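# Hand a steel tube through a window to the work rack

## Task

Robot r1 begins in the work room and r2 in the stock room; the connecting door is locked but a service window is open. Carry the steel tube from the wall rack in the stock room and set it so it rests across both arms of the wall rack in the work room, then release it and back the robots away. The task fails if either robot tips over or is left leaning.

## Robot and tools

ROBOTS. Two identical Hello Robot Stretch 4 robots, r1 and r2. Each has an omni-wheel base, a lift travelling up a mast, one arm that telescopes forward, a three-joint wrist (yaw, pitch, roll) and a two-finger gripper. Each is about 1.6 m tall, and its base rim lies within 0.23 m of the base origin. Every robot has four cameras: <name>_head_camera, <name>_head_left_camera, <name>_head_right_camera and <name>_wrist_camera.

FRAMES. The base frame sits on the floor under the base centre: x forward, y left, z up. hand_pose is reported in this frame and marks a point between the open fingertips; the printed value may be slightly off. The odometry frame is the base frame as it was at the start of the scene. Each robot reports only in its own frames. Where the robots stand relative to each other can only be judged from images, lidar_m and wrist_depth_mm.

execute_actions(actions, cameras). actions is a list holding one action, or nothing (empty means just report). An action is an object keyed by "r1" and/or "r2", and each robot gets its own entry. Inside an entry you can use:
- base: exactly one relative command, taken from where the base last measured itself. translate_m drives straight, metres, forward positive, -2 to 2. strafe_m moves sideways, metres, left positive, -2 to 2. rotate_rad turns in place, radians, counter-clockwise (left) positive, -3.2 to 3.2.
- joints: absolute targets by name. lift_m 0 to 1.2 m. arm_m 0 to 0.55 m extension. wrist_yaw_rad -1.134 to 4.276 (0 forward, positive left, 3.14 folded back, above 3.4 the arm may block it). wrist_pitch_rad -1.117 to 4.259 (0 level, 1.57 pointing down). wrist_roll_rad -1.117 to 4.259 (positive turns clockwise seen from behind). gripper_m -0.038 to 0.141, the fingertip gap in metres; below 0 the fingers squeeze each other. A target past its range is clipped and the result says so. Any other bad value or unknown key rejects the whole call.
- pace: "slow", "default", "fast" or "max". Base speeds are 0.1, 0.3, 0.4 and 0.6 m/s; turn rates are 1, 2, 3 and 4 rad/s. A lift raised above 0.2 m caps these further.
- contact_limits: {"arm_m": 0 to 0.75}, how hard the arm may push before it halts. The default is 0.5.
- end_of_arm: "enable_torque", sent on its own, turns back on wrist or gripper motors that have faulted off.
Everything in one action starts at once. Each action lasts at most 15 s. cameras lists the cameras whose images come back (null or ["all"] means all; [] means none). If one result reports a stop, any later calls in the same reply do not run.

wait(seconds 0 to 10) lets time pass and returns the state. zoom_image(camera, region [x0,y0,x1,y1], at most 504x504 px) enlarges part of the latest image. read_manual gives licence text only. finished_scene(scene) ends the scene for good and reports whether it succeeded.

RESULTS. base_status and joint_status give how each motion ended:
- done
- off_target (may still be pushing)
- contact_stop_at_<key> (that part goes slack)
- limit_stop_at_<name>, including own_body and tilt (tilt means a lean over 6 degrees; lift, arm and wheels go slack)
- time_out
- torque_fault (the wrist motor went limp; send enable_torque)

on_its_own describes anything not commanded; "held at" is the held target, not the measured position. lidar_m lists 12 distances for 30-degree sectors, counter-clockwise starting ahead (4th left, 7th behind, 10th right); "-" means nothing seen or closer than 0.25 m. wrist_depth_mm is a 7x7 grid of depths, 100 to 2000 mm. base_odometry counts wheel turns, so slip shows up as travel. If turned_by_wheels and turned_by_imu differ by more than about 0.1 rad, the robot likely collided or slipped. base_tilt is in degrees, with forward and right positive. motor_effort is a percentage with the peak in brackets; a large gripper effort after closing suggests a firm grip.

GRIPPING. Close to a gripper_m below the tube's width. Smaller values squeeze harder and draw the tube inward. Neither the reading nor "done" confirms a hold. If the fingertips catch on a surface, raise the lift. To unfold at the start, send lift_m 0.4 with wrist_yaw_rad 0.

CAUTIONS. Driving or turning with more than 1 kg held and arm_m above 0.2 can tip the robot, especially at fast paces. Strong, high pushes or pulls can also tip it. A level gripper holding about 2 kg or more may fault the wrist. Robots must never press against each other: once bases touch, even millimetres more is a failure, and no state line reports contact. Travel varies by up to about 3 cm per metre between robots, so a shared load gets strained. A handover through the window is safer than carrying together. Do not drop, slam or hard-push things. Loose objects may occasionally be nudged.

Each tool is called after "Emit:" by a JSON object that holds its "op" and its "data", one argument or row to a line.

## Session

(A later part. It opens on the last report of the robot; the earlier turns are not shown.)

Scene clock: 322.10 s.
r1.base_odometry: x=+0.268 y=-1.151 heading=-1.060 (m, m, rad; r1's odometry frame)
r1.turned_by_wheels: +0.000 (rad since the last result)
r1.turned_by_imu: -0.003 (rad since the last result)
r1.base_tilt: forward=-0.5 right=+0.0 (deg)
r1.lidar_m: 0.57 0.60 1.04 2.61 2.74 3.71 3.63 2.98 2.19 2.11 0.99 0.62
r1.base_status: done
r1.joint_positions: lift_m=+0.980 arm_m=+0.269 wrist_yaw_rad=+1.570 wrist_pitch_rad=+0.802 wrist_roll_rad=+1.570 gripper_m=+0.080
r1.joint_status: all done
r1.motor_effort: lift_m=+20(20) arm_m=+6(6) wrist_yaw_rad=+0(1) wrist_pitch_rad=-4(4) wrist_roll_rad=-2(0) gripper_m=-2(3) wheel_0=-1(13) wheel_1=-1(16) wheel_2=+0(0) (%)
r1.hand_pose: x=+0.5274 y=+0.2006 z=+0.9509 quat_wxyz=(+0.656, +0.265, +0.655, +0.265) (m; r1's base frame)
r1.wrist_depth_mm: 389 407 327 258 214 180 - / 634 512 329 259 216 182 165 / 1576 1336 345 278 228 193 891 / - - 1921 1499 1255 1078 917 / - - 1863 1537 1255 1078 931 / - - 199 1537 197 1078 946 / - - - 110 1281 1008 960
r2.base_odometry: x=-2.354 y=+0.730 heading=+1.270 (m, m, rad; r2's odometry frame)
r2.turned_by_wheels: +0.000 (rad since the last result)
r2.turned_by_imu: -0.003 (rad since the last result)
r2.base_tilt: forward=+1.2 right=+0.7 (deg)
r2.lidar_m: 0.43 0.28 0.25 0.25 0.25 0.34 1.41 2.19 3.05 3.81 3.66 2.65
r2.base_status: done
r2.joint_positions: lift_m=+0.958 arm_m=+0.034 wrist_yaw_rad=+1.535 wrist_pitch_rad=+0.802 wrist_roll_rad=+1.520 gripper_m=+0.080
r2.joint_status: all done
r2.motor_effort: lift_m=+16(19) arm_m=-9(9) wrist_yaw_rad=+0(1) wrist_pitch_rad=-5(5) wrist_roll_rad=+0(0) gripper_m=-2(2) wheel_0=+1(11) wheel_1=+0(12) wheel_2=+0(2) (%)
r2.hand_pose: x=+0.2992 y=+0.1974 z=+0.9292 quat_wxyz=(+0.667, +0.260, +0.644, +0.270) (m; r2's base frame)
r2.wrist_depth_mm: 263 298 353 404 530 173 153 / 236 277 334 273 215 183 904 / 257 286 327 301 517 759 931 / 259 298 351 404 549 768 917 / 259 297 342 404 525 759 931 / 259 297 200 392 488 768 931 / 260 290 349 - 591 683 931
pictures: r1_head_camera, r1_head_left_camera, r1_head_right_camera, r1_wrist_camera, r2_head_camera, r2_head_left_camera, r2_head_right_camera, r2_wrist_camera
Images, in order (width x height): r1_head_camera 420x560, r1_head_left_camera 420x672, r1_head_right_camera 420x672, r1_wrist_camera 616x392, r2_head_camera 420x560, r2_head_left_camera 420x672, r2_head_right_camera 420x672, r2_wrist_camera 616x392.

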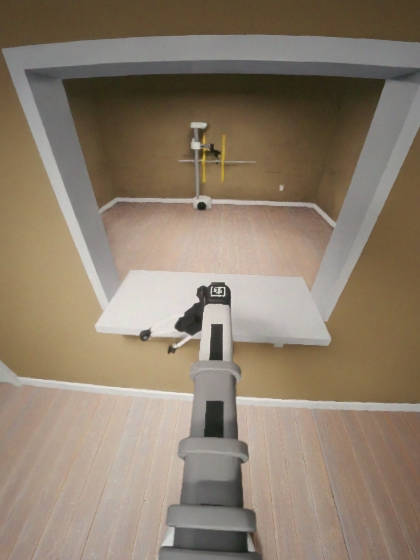

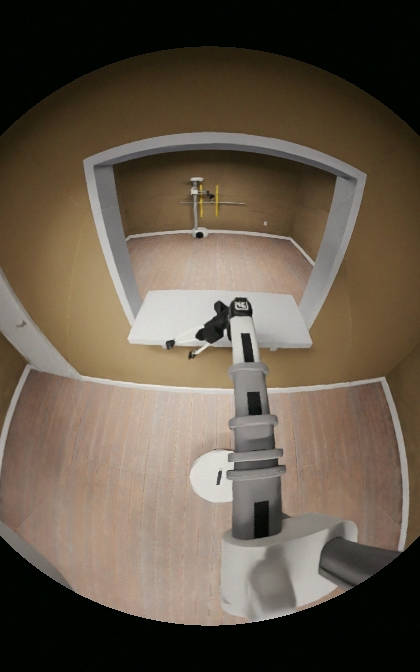

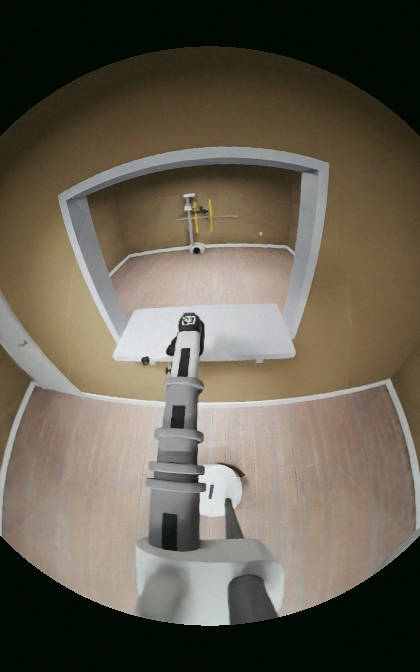

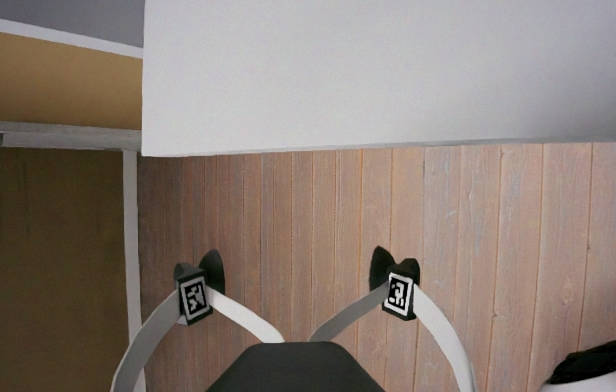

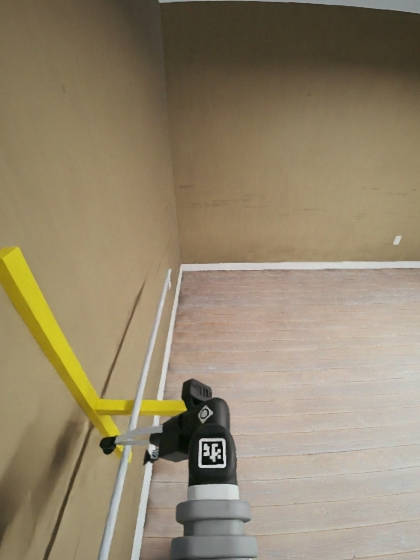

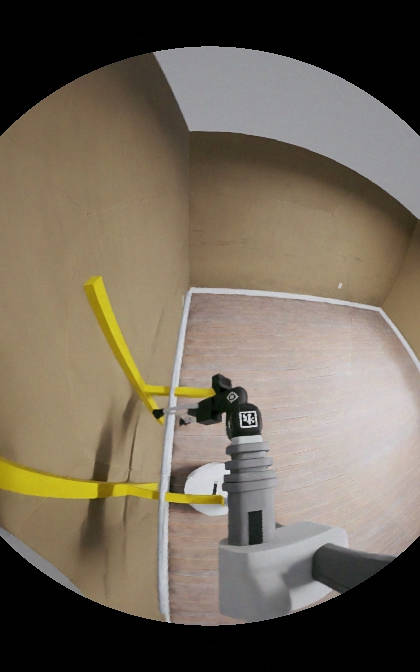

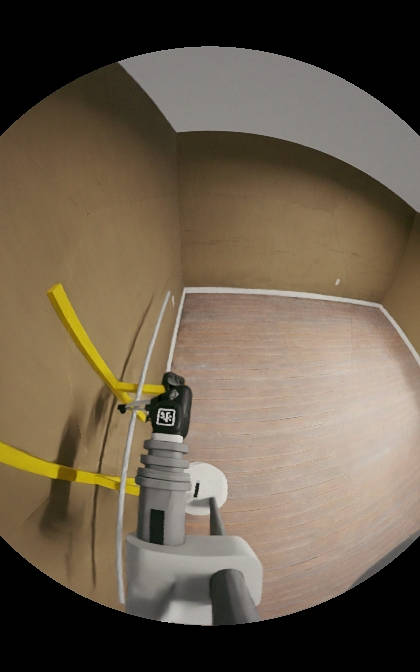

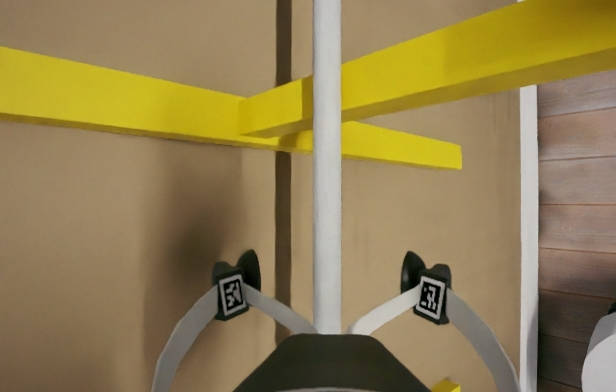

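Emit:
{"op": "execute_actions", "data": {
  "actions": [
    {"r1": {"joints": {"lift_m": 0.975}}, "r2": {"base": {"strafe_m": 0.009}, "joints": {"lift_m": 0.951, "gripper_m": -0.036}, "pace": "default"}}
  ]
}}

Scene clock: 351.23 s.
r1.base_odometry: x=+0.268 y=-1.151 heading=-1.060 (m, m, rad; r1's odometry frame)
r1.turned_by_wheels: +0.000 (rad since the last result)
r1.turned_by_imu: -0.002 (rad since the last result)
r1.base_tilt: forward=-0.7 right=+0.0 (deg)
r1.lidar_m: 0.57 0.61 1.06 2.59 2.73 3.70 3.64 2.97 2.16 2.12 1.02 0.62
r1.base_status: not commanded
r1.joint_positions: lift_m=+0.975 arm_m=+0.269 wrist_yaw_rad=+1.570 wrist_pitch_rad=+0.802 wrist_roll_rad=+1.570 gripper_m=+0.080
r1.joint_status: all done
r1.motor_effort: lift_m=+16(19) arm_m=+6(6) wrist_yaw_rad=+0(1) wrist_pitch_rad=-4(4) wrist_roll_rad=+2(1) gripper_m=-4(3) wheel_0=-1(1) wheel_1=-1(1) wheel_2=+0(0) (%)
r1.hand_pose: x=+0.5274 y=+0.2006 z=+0.9461 quat_wxyz=(+0.656, +0.265, +0.655, +0.265) (m; r1's base frame)
r1.wrist_depth_mm: 384 404 320 252 208 176 - / 634 512 322 253 210 179 161 / 1576 1336 336 272 224 191 891 / - - 1983 1537 1255 1078 931 / - - 1863 1537 1205 1060 931 / - - 199 1499 197 1078 931 / - - - 110 1255 1025 960
r2.base_odometry: x=-2.362 y=+0.733 heading=+1.270 (m, m, rad; r2's odometry frame)
r2.turned_by_wheels: +0.000 (rad since the last result)
r2.turned_by_imu: -0.001 (rad since the last result)
r2.base_tilt: forward=+1.2 right=+0.8 (deg)
r2.lidar_m: 0.39 0.25 0.25 0.25 0.33 0.30 1.37 2.25 3.02 3.85 3.63 2.66
r2.base_status: done
r2.joint_positions: lift_m=+0.951 arm_m=+0.034 wrist_yaw_rad=+1.535 wrist_pitch_rad=+0.808 wrist_roll_rad=+1.520 gripper_m=-0.035
r2.joint_status: all done
r2.on_its_own: wrist_pitch_rad is at rest, and its effort (-25) is outside its rest range (-23 to +23)
r2.motor_effort: lift_m=+17(17) arm_m=-9(10) wrist_yaw_rad=+0(0) wrist_pitch_rad=-25(25) wrist_roll_rad=+0(0) gripper_m=-22(22) wheel_0=-3(10) wheel_1=+3(8) wheel_2=+0(2) (%)
r2.hand_pose: x=+0.2991 y=+0.1961 z=+0.9208 quat_wxyz=(+0.668, +0.258, +0.645, +0.268) (m; r2's base frame)
r2.wrist_depth_mm: 256 291 345 387 484 163 148 / 229 268 319 248 208 187 917 / 251 279 327 347 517 759 917 / 253 290 345 394 539 759 917 / 253 290 343 382 539 759 917 / 253 290 181 202 183 683 917 / 254 277 343 - 591 676 891
pictures: r1_head_camera, r1_head_left_camera, r1_head_right_camera, r1_wrist_camera, r2_head_camera, r2_head_left_camera, r2_head_right_camera, r2_wrist_camera
Images, in order (width x height): r1_head_camera 420x560, r1_head_left_camera 420x672, r1_head_right_camera 420x672, r1_wrist_camera 616x392, r2_head_camera 420x560, r2_head_left_camera 420x672, r2_head_right_camera 420x672, r2_wrist_camera 616x392.

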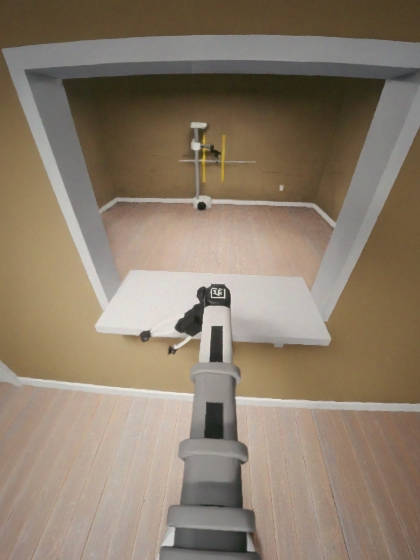

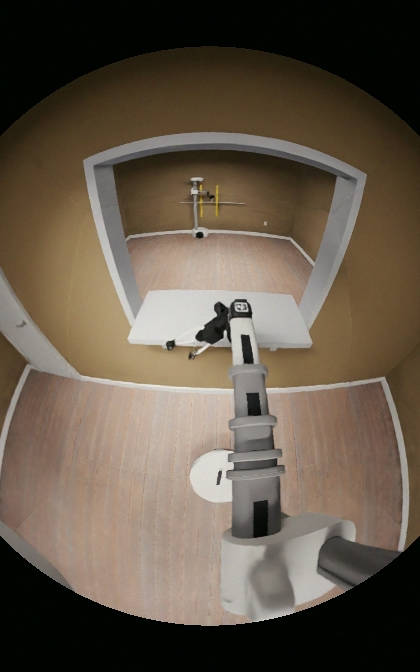

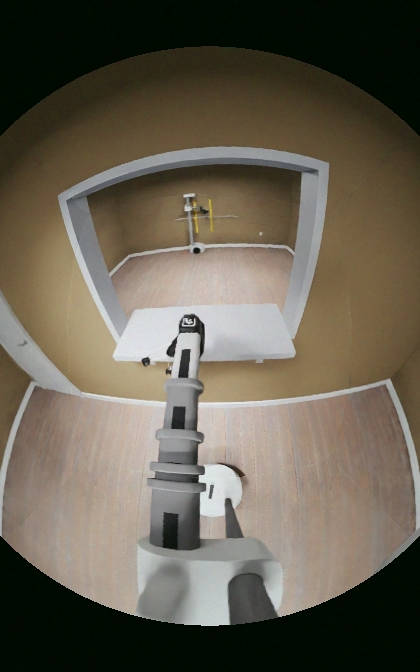

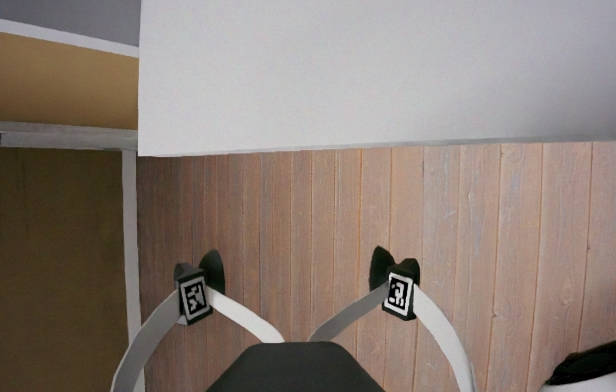

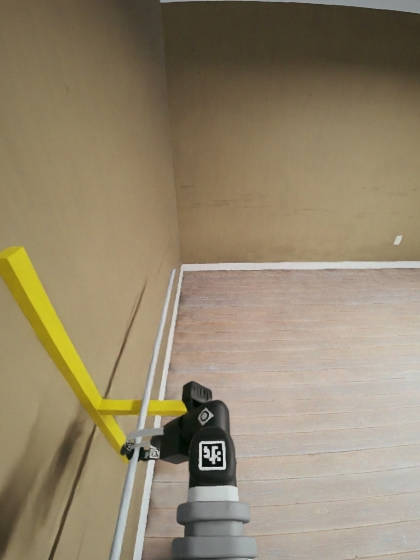

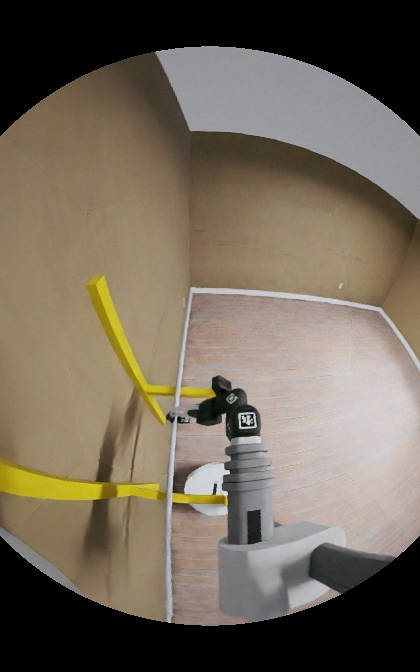

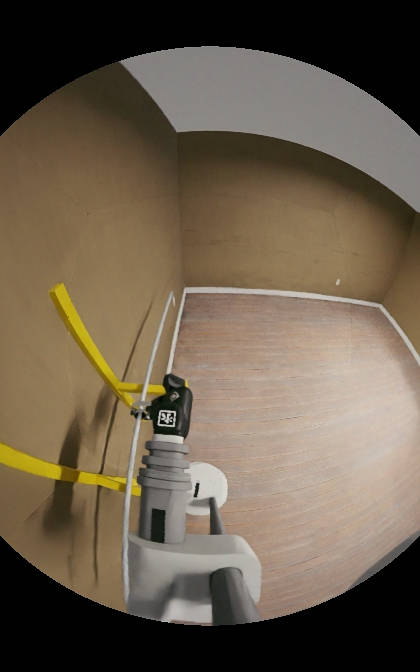

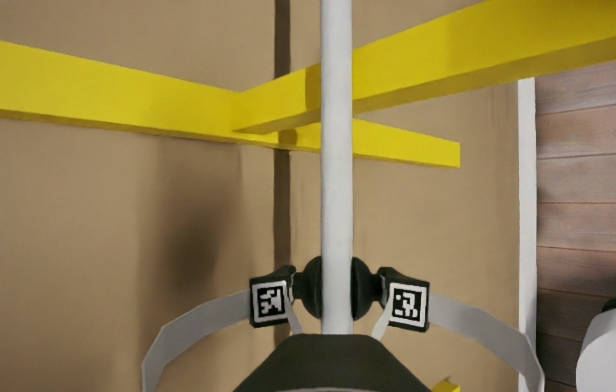

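Emit:
{"op": "execute_actions", "data": {
  "actions": [
    {"r2": {"base": {"strafe_m": -1.3}, "joints": {"lift_m": 1.06}, "pace": "fast"}}
  ]
}}

Scene clock: 395.77 s.
r1.base_odometry: x=+0.268 y=-1.151 heading=-1.060 (m, m, rad; r1's odometry frame)
r1.turned_by_wheels: +0.000 (rad since the last result)
r1.turned_by_imu: -0.003 (rad since the last result)
r1.base_tilt: forward=-0.5 right=+0.0 (deg)
r1.lidar_m: 0.56 0.63 1.05 2.62 2.74 3.69 3.64 2.98 2.18 2.11 1.00 0.62
r1.base_status: not commanded
r1.joint_positions: lift_m=+0.975 arm_m=+0.269 wrist_yaw_rad=+1.570 wrist_pitch_rad=+0.802 wrist_roll_rad=+1.570 gripper_m=+0.080
r1.joint_status: not commanded
r1.motor_effort: lift_m=+16(16) arm_m=+7(6) wrist_yaw_rad=+0(1) wrist_pitch_rad=-4(4) wrist_roll_rad=+0(1) gripper_m=-4(2) wheel_0=-1(1) wheel_1=-1(1) wheel_2=+0(0) (%)
r1.hand_pose: x=+0.5274 y=+0.2006 z=+0.9461 quat_wxyz=(+0.656, +0.265, +0.655, +0.265) (m; r1's base frame)
r1.wrist_depth_mm: 387 404 319 253 209 177 - / 627 508 322 255 211 179 161 / 1576 1308 336 273 224 192 904 / - - 1921 1537 1255 1078 931 / - - 1921 1576 1229 1078 931 / - - 198 1576 196 1060 931 / - - - 110 1255 1025 960
r2.base_odometry: x=-1.120 y=+0.347 heading=+1.270 (m, m, rad; r2's odometry frame)
r2.turned_by_wheels: +0.000 (rad since the last result)
r2.turned_by_imu: +0.001 (rad since the last result)
r2.base_tilt: forward=+1.2 right=+0.7 (deg)
r2.lidar_m: 0.70 0.25 0.26 1.31 0.25 0.25 2.14 2.25 2.76 2.49 2.62 2.68
r2.base_status: done
r2.joint_positions: lift_m=+1.060 arm_m=+0.034 wrist_yaw_rad=+1.535 wrist_pitch_rad=+0.808 wrist_roll_rad=+1.520 gripper_m=-0.035
r2.joint_status: all done
r2.motor_effort: lift_m=+25(26) arm_m=-10(10) wrist_yaw_rad=+1(0) wrist_pitch_rad=-23(25) wrist_roll_rad=+0(0) gripper_m=-24(26) wheel_0=+1(10) wheel_1=-2(12) wheel_2=+0(2) (%)
r2.hand_pose: x=+0.2991 y=+0.1960 z=+1.0291 quat_wxyz=(+0.668, +0.258, +0.645, +0.268) (m; r2's base frame)
r2.wrist_depth_mm: 1366 1576 1808 1808 1430 1160 1025 / 1366 1576 1863 1756 1430 1182 1008 / 1366 1576 1863 1808 1430 1182 1008 / 1336 1537 1863 1756 1397 1160 1025 / 1366 1576 1808 1708 1366 1182 1008 / 1336 1537 180 202 184 1078 1008 / 1336 1464 1863 - 1336 1182 991
pictures: r1_head_camera, r1_head_left_camera, r1_head_right_camera, r1_wrist_camera, r2_head_camera, r2_head_left_camera, r2_head_right_camera, r2_wrist_camera
Images, in order (width x height): r1_head_camera 420x560, r1_head_left_camera 420x672, r1_head_right_camera 420x672, r1_wrist_camera 616x392, r2_head_camera 420x560, r2_head_left_camera 420x672, r2_head_right_camera 420x672, r2_wrist_camera 616x392.

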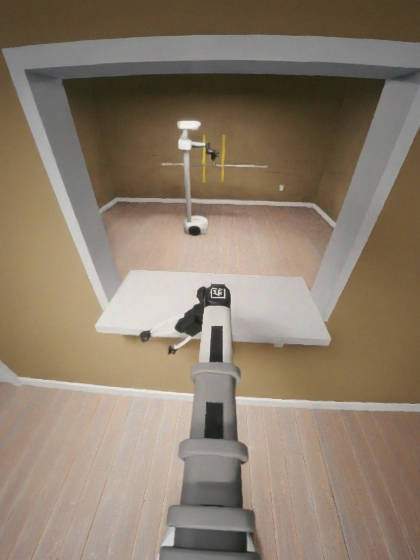

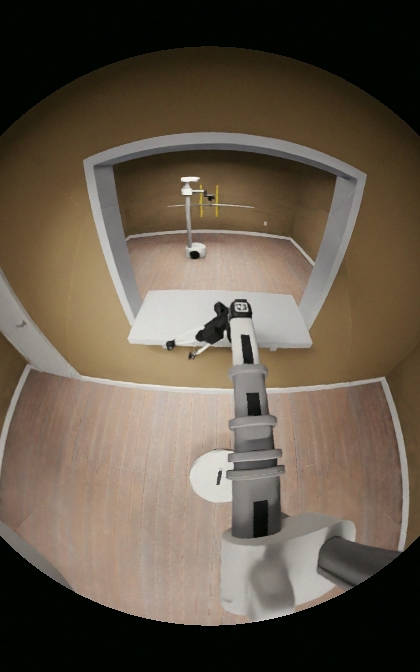

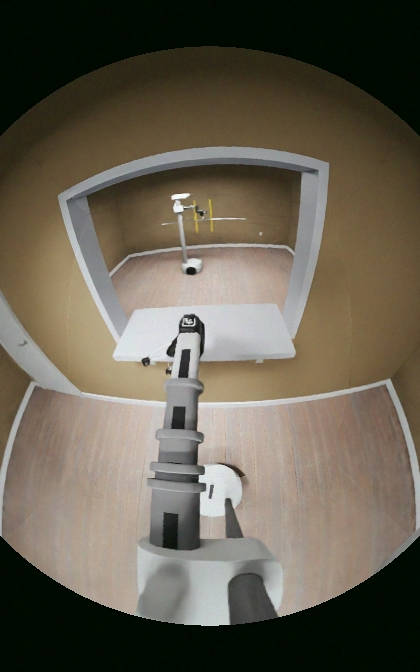

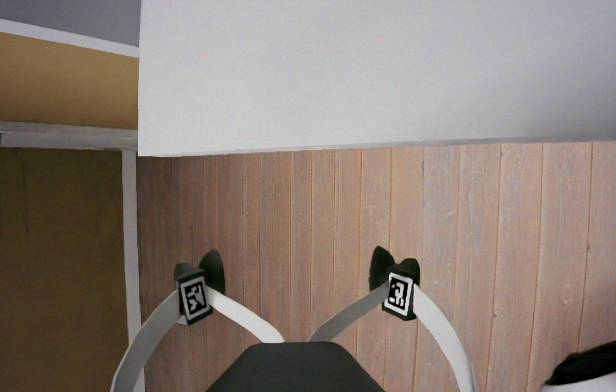

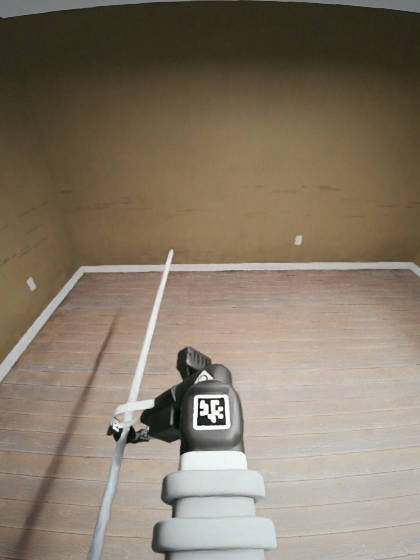

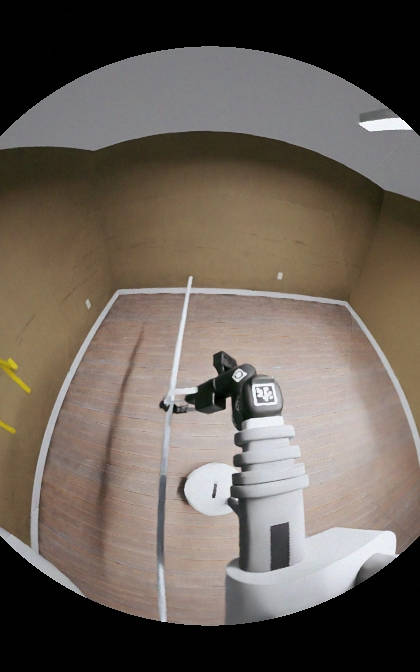

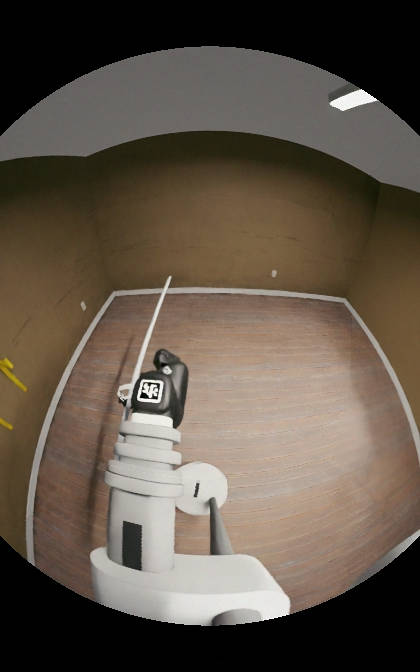

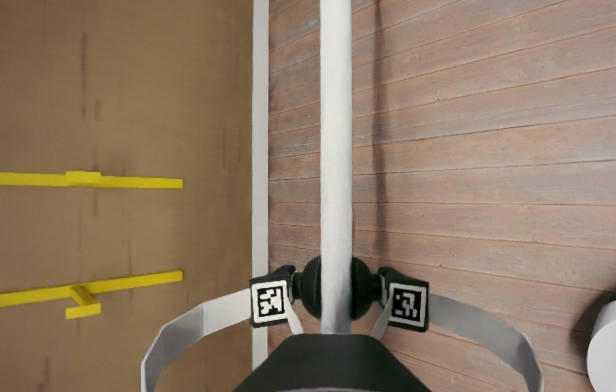

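Emit:
{"op": "zoom_image", "data": {
  "camera": "r1_head_camera",
  "region": [150, 130, 280, 215]
}}

Region (150, 130, 280, 215) of r1_head_camera's 420x560 image, scaled by 3.877, with more detail than that image has; it fills the top 330 rows of this view, and the rest is white.

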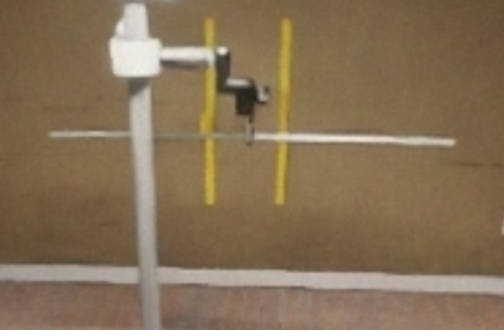

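Emit:
{"op": "zoom_image", "data": {
  "camera": "r2_wrist_camera",
  "region": [0, 150, 200, 330]
}}

Region (0, 150, 200, 330) of r2_wrist_camera's 616x392 image, scaled by 2.520; it fills the top 454 rows of this view, and the rest is white.

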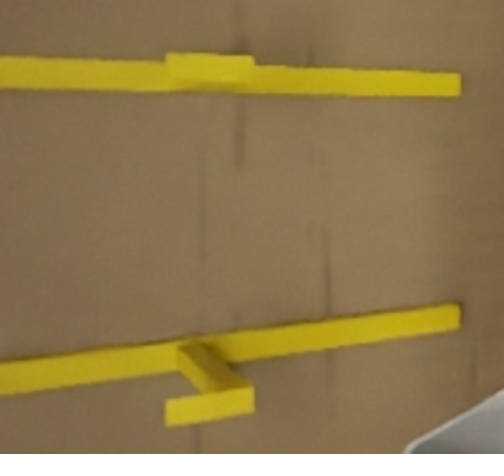

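Emit:
{"op": "execute_actions", "data": {
  "actions": [
    {"r2": {"base": {"rotate_rad": -1.576}, "joints": {"lift_m": 0.87}, "pace": "slow"}}
  ]
}}

Scene clock: 421.10 s.
r1.base_odometry: x=+0.268 y=-1.151 heading=-1.060 (m, m, rad; r1's odometry frame)
r1.turned_by_wheels: +0.000 (rad since the last result)
r1.turned_by_imu: -0.002 (rad since the last result)
r1.base_tilt: forward=-0.5 right=-0.1 (deg)
r1.lidar_m: 0.57 0.62 1.06 2.62 2.74 3.69 3.66 3.00 2.15 2.11 1.01 0.62
r1.base_status: not commanded
r1.joint_positions: lift_m=+0.975 arm_m=+0.269 wrist_yaw_rad=+1.570 wrist_pitch_rad=+0.802 wrist_roll_rad=+1.570 gripper_m=+0.080
r1.joint_status: not commanded
r1.motor_effort: lift_m=+16(16) arm_m=+6(7) wrist_yaw_rad=+0(0) wrist_pitch_rad=-4(5) wrist_roll_rad=+2(0) gripper_m=-3(2) wheel_0=-1(1) wheel_1=-1(1) wheel_2=+0(0) (%)
r1.hand_pose: x=+0.5274 y=+0.2006 z=+0.9461 quat_wxyz=(+0.656, +0.265, +0.655, +0.265) (m; r1's base frame)
r1.wrist_depth_mm: 387 404 320 251 208 176 - / 627 512 320 254 210 178 161 / 1576 1336 334 273 223 191 904 / - - 1983 1576 1255 1078 931 / - - 1808 1499 1205 1060 946 / - - 198 1576 197 1078 917 / - - - 110 1255 1025 960
r2.base_odometry: x=-1.120 y=+0.347 heading=-0.305 (m, m, rad; r2's odometry frame)
r2.turned_by_wheels: -1.575 (rad since the last result)
r2.turned_by_imu: -1.579 (rad since the last result)
r2.base_tilt: forward=+1.1 right=+0.8 (deg)
r2.lidar_m: 0.65 0.25 0.25 2.58 2.38 0.30 1.61 1.70 2.21 2.13 2.22 2.74
r2.base_status: done
r2.joint_positions: lift_m=+0.870 arm_m=+0.034 wrist_yaw_rad=+1.534 wrist_pitch_rad=+0.808 wrist_roll_rad=+1.520 gripper_m=-0.035
r2.joint_status: all done
r2.on_its_own: wrist_pitch_rad is at rest, and its effort (-24) is outside its rest range (-23 to +23)
r2.motor_effort: lift_m=+18(21) arm_m=-9(10) wrist_yaw_rad=+2(3) wrist_pitch_rad=-24(24) wrist_roll_rad=-1(1) gripper_m=-24(22) wheel_0=+4(7) wheel_1=+4(9) wheel_2=+4(9) (%)
r2.hand_pose: x=+0.2992 y=+0.1960 z=+0.8398 quat_wxyz=(+0.668, +0.258, +0.645, +0.268) (m; r2's base frame)
r2.wrist_depth_mm: - - - 1499 1182 976 842 / - - 1983 1499 1182 991 854 / - - 1983 1499 1182 976 831 / - - 1983 1464 1182 976 842 / - - - 211 1138 976 842 / - - 181 203 183 904 854 / - - - - 1118 991 831
pictures: r1_head_camera, r1_head_left_camera, r1_head_right_camera, r1_wrist_camera, r2_head_camera, r2_head_left_camera, r2_head_right_camera, r2_wrist_camera
Images, in order (width x height): r1_head_camera 420x560, r1_head_left_camera 420x672, r1_head_right_camera 420x672, r1_wrist_camera 616x392, r2_head_camera 420x560, r2_head_left_camera 420x672, r2_head_right_camera 420x672, r2_wrist_camera 616x392.

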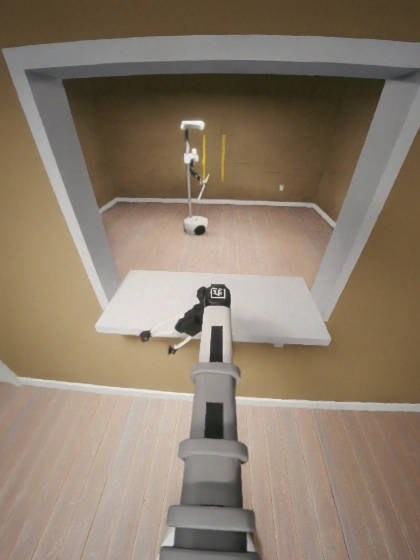

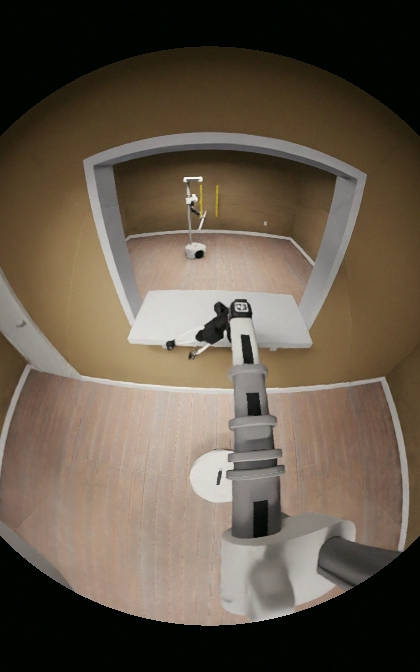

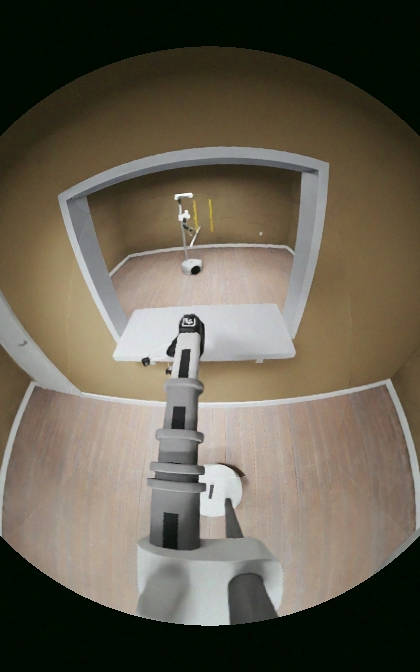

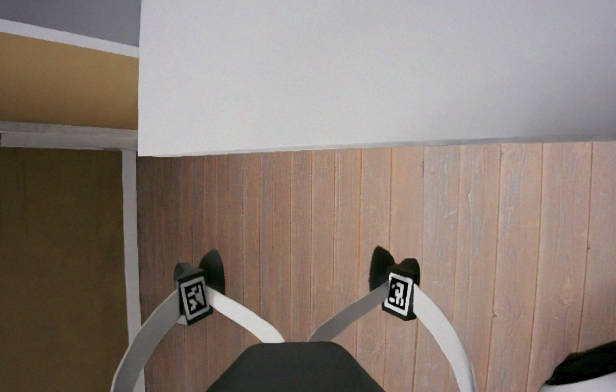

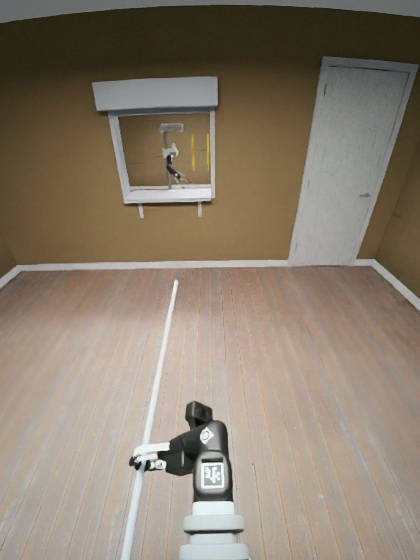

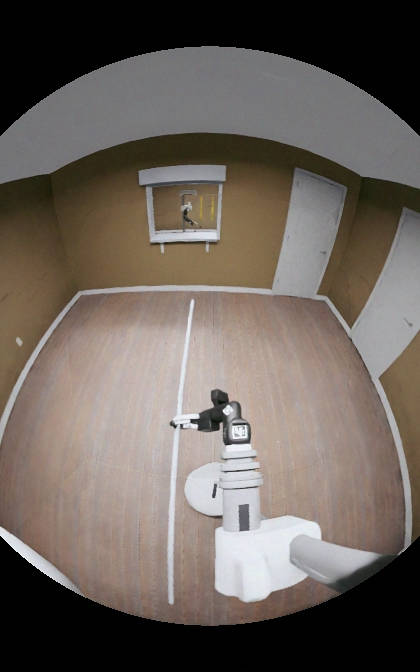

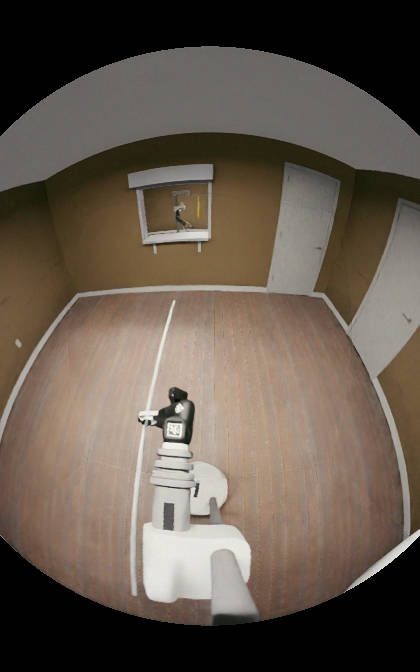

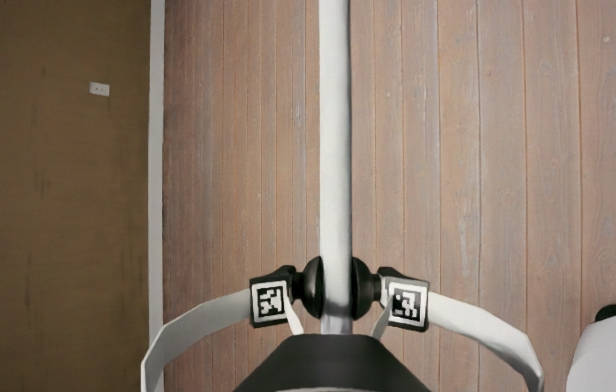

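Emit:
{"op": "zoom_image", "data": {
  "camera": "r2_head_camera",
  "region": [100, 100, 240, 300]
}}

Emit:
{"op": "zoom_image", "data": {
  "camera": "r1_head_camera",
  "region": [150, 110, 260, 250]
}}

Region (100, 100, 240, 300) of r2_head_camera's 420x560 image, scaled by 2.520, with more detail than that image has; it fills the left 353 columns of this view, and the rest is white.

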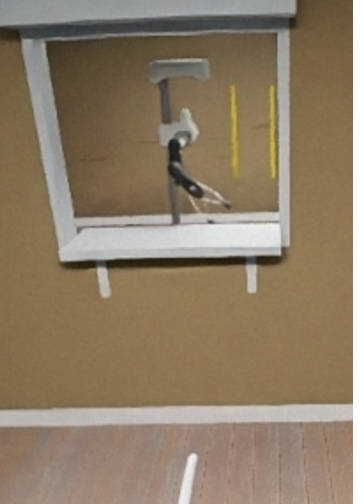

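Region (150, 110, 260, 250) of r1_head_camera's 420x560 image, scaled by 3.600, with more detail than that image has; it fills the left 396 columns of this view, and the rest is white.

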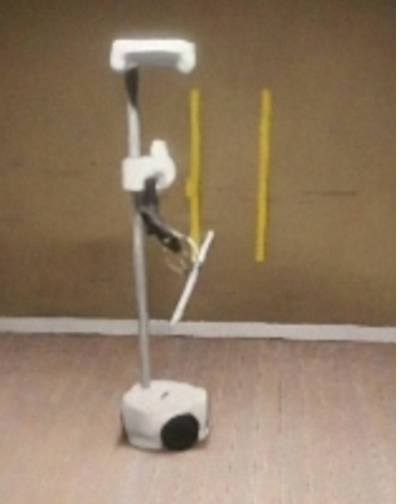

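Emit:
{"op": "zoom_image", "data": {
  "camera": "r2_wrist_camera",
  "region": [130, 70, 230, 320]
}}

Emit:
{"op": "zoom_image", "data": {
  "camera": "r2_wrist_camera",
  "region": [440, 80, 616, 310]
}}

Region (130, 70, 230, 320) of r2_wrist_camera's 616x392 image, scaled by 2.016; it fills the left 202 columns of this view, and the rest is white.

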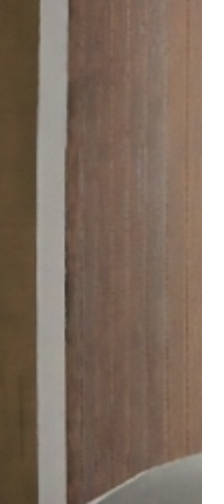

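Region (440, 80, 616, 310) of r2_wrist_camera's 616x392 image, scaled by 2.191; it fills the left 386 columns of this view, and the rest is white.

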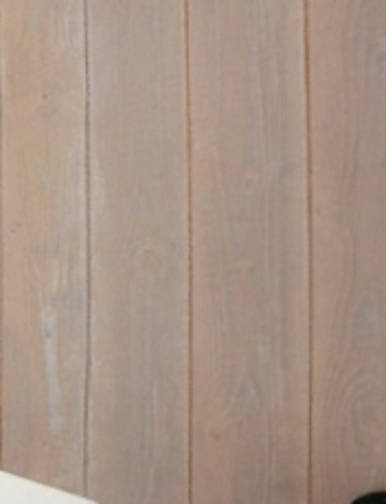

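Emit:
{"op": "zoom_image", "data": {
  "camera": "r2_wrist_camera",
  "region": [290, 0, 390, 260]
}}

Region (290, 0, 390, 260) of r2_wrist_camera's 616x392 image, scaled by 1.938; it fills the left 194 columns of this view, and the rest is white.

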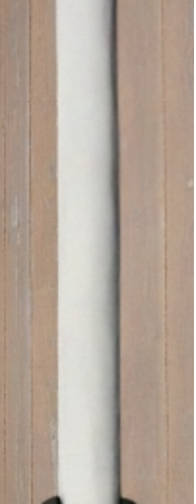

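Emit:
{"op": "execute_actions", "data": {
  "actions": [
    {"r2": {"base": {"translate_m": 1.9}, "joints": {"lift_m": 0.99, "arm_m": 0.29}, "pace": "fast"}}
  ]
}}

Scene clock: 499.33 s.
r1.base_odometry: x=+0.268 y=-1.151 heading=-1.060 (m, m, rad; r1's odometry frame)
r1.turned_by_wheels: +0.000 (rad since the last result)
r1.turned_by_imu: -0.014 (rad since the last result)
r1.base_tilt: forward=-0.4 right=+0.0 (deg)
r1.lidar_m: 0.57 0.36 1.06 2.61 2.72 3.69 3.65 2.96 2.17 2.09 1.01 0.62
r1.base_status: not commanded
r1.joint_positions: lift_m=+0.975 arm_m=+0.269 wrist_yaw_rad=+1.570 wrist_pitch_rad=+0.802 wrist_roll_rad=+1.570 gripper_m=+0.080
r1.joint_status: not commanded
r1.motor_effort: lift_m=+16(16) arm_m=+6(6) wrist_yaw_rad=+0(0) wrist_pitch_rad=-5(4) wrist_roll_rad=+1(1) gripper_m=-3(3) wheel_0=-1(1) wheel_1=-1(1) wheel_2=+0(0) (%)
r1.hand_pose: x=+0.5274 y=+0.2006 z=+0.9461 quat_wxyz=(+0.656, +0.265, +0.655, +0.265) (m; r1's base frame)
r1.wrist_depth_mm: 384 404 297 252 208 177 - / 634 508 300 255 210 178 161 / 1537 1308 310 273 223 192 917 / - - 1808 1576 1229 1060 931 / - - 1808 1537 1205 1042 917 / - - 199 1537 197 1060 931 / - - 1756 110 1255 1025 960
r2.base_odometry: x=+0.692 y=-0.223 heading=-0.305 (m, m, rad; r2's odometry frame)
r2.turned_by_wheels: +0.000 (rad since the last result)
r2.turned_by_imu: -0.011 (rad since the last result)
r2.base_tilt: forward=+1.2 right=+0.8 (deg)
r2.lidar_m: 0.59 0.25 0.25 2.58 2.66 0.29 3.62 3.05 2.23 2.13 1.05 0.77
r2.base_status: done
r2.joint_positions: lift_m=+0.989 arm_m=+0.288 wrist_yaw_rad=+1.535 wrist_pitch_rad=+0.808 wrist_roll_rad=+1.520 gripper_m=-0.035
r2.joint_status: all done
r2.motor_effort: lift_m=+25(29) arm_m=+9(12) wrist_yaw_rad=+1(4) wrist_pitch_rad=-23(23) wrist_roll_rad=-1(1) gripper_m=-24(23) wheel_0=+1(9) wheel_1=+2(5) wheel_2=+3(12) (%)
r2.hand_pose: x=+0.5538 y=+0.1961 z=+0.9592 quat_wxyz=(+0.668, +0.258, +0.645, +0.268) (m; r2's base frame)
r2.wrist_depth_mm: - 634 413 304 242 200 178 / 691 627 407 303 242 200 178 / 1060 627 407 304 257 230 917 / - - - 1661 1336 1118 931 / - - - 1576 1308 1098 946 / - - 180 202 183 1025 946 / - - - - 1255 1078 931
pictures: r1_head_camera, r1_head_left_camera, r1_head_right_camera, r1_wrist_camera, r2_head_camera, r2_head_left_camera, r2_head_right_camera, r2_wrist_camera
Images, in order (width x height): r1_head_camera 420x560, r1_head_left_camera 420x672, r1_head_right_camera 420x672, r1_wrist_camera 616x392, r2_head_camera 420x560, r2_head_left_camera 420x672, r2_head_right_camera 420x672, r2_wrist_camera 616x392.

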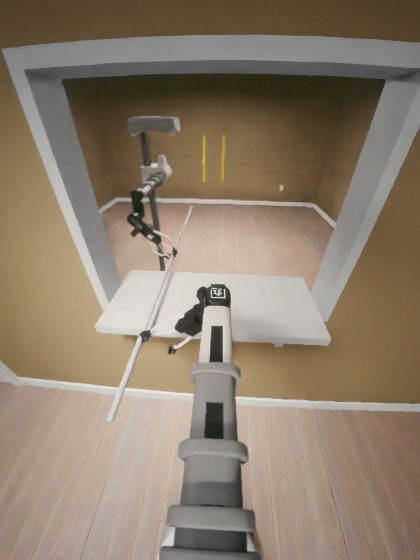

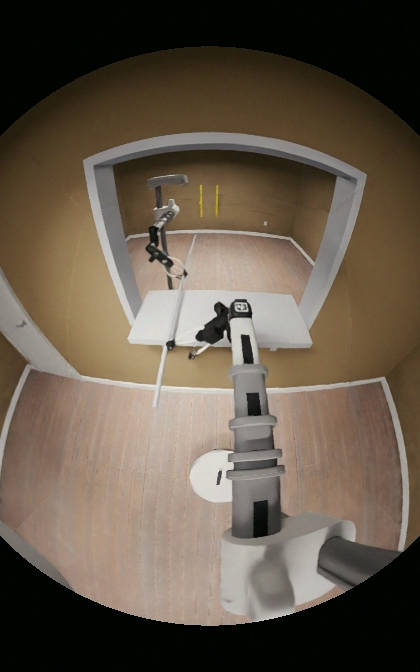

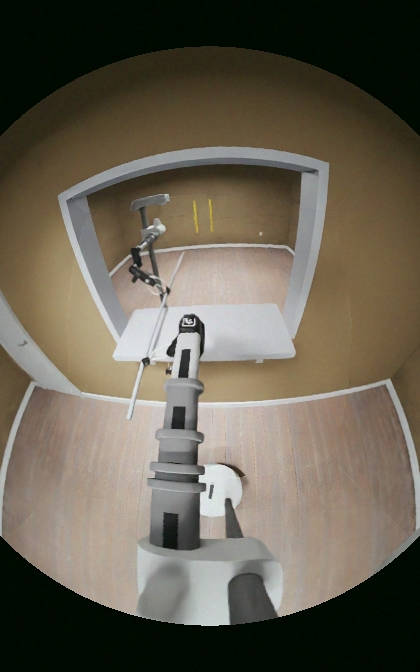

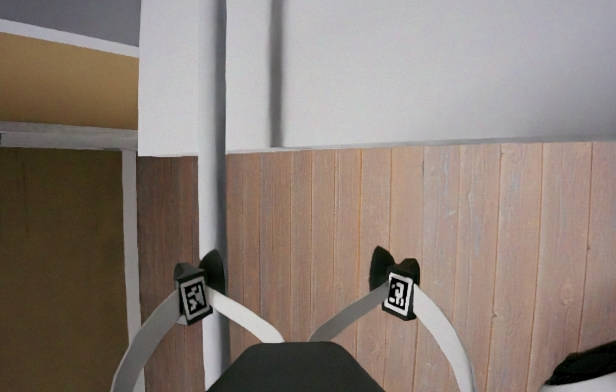

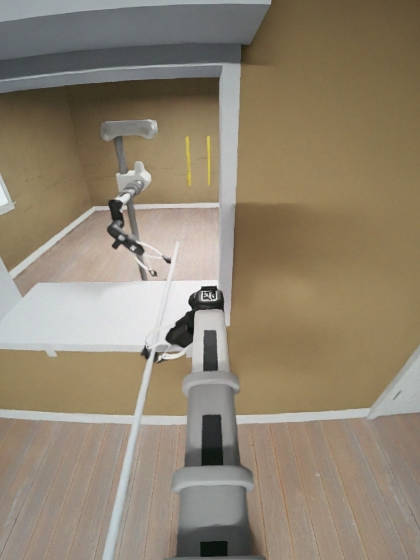

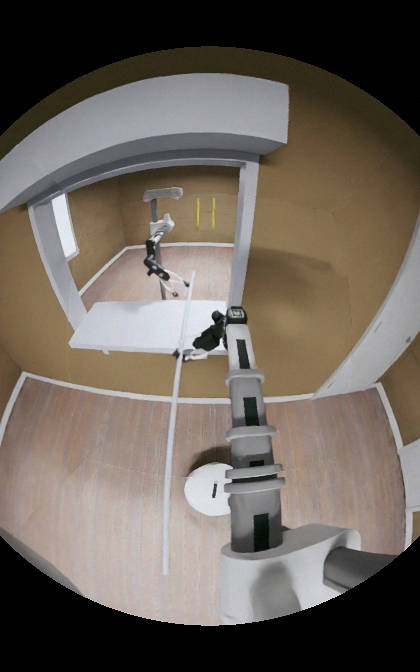

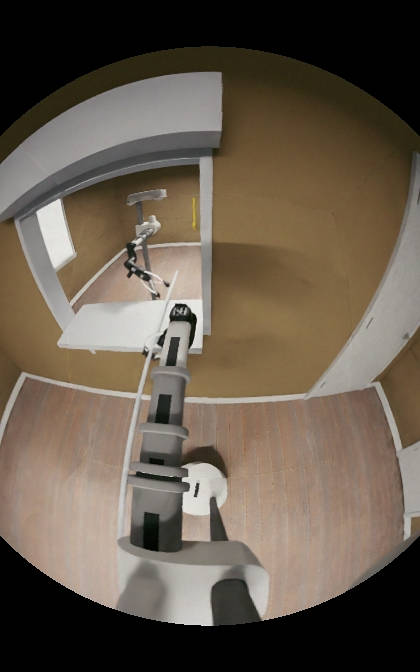

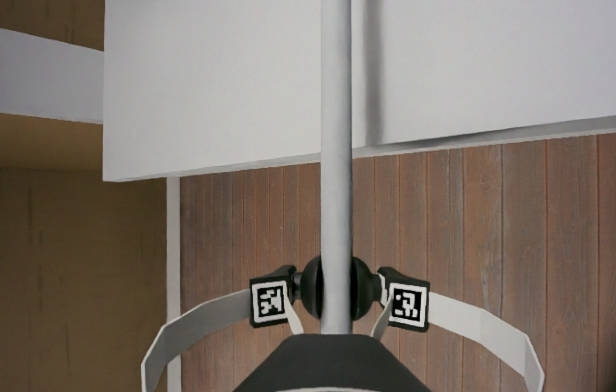

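Emit:
{"op": "zoom_image", "data": {
  "camera": "r1_wrist_camera",
  "region": [150, 130, 300, 392]
}}

Emit:
{"op": "zoom_image", "data": {
  "camera": "r2_head_camera",
  "region": [120, 225, 210, 300]
}}

Emit:
{"op": "zoom_image", "data": {
  "camera": "r1_head_camera",
  "region": [110, 300, 200, 375]
}}

Region (150, 130, 300, 392) of r1_wrist_camera's 616x392 image, scaled by 1.924; it fills the left 289 columns of this view, and the rest is white.

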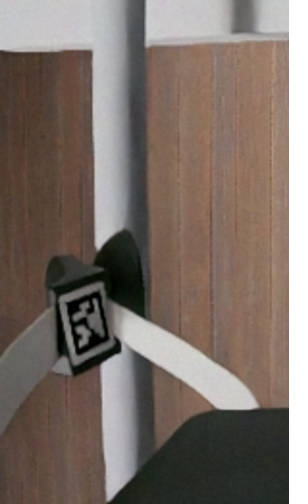

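Region (120, 225, 210, 300) of r2_head_camera's 420x560 image, scaled by 5.600, with more detail than that image has.

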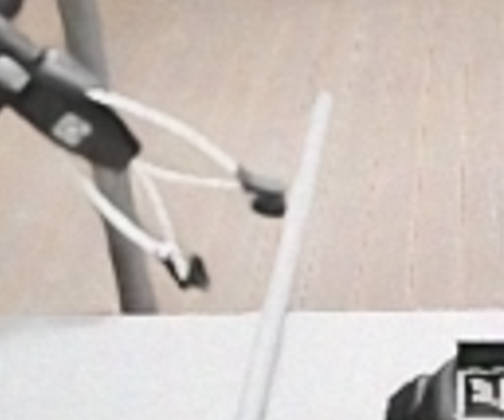

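Region (110, 300, 200, 375) of r1_head_camera's 420x560 image, scaled by 5.600, with more detail than that image has.

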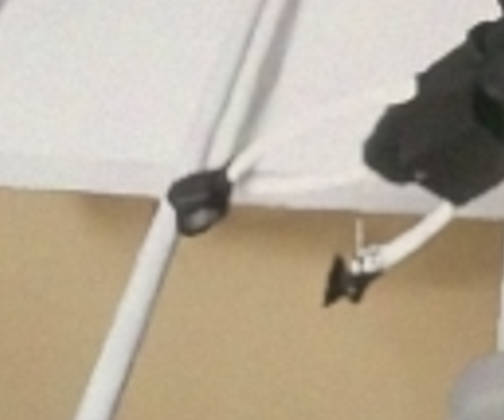

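Emit:
{"op": "zoom_image", "data": {
  "camera": "r1_wrist_camera",
  "region": [225, 130, 425, 345]
}}

Emit:
{"op": "zoom_image", "data": {
  "camera": "r1_wrist_camera",
  "region": [416, 120, 616, 392]
}}

Emit:
{"op": "zoom_image", "data": {
  "camera": "r2_wrist_camera",
  "region": [260, 0, 460, 270]
}}

Region (225, 130, 425, 345) of r1_wrist_camera's 616x392 image, scaled by 2.344; it fills the left 469 columns of this view, and the rest is white.

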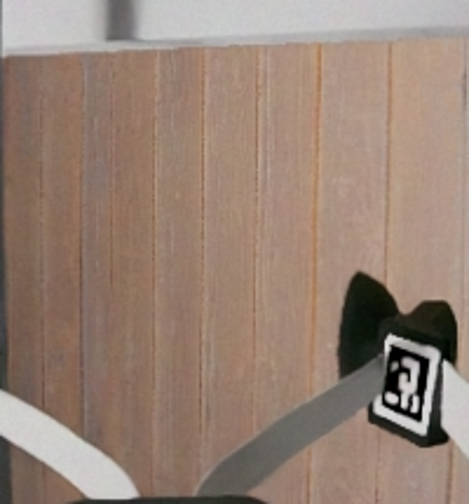

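Region (416, 120, 616, 392) of r1_wrist_camera's 616x392 image, scaled by 1.853; it fills the left 371 columns of this view, and the rest is white.

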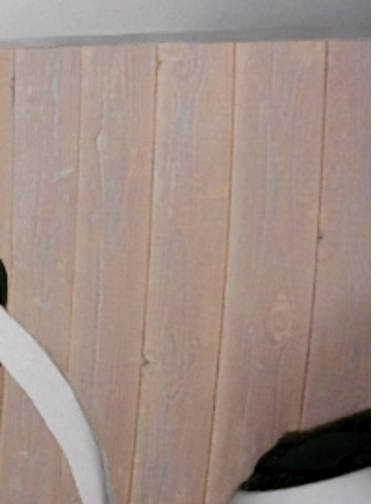

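Region (260, 0, 460, 270) of r2_wrist_camera's 616x392 image, scaled by 1.867; it fills the left 373 columns of this view, and the rest is white.

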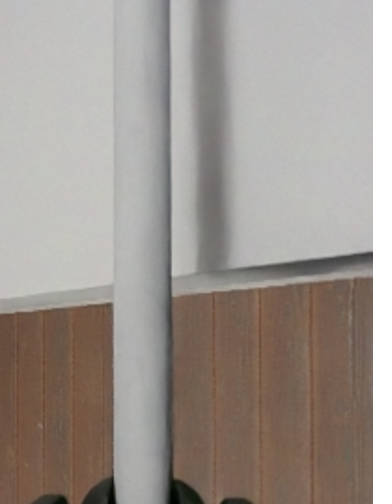

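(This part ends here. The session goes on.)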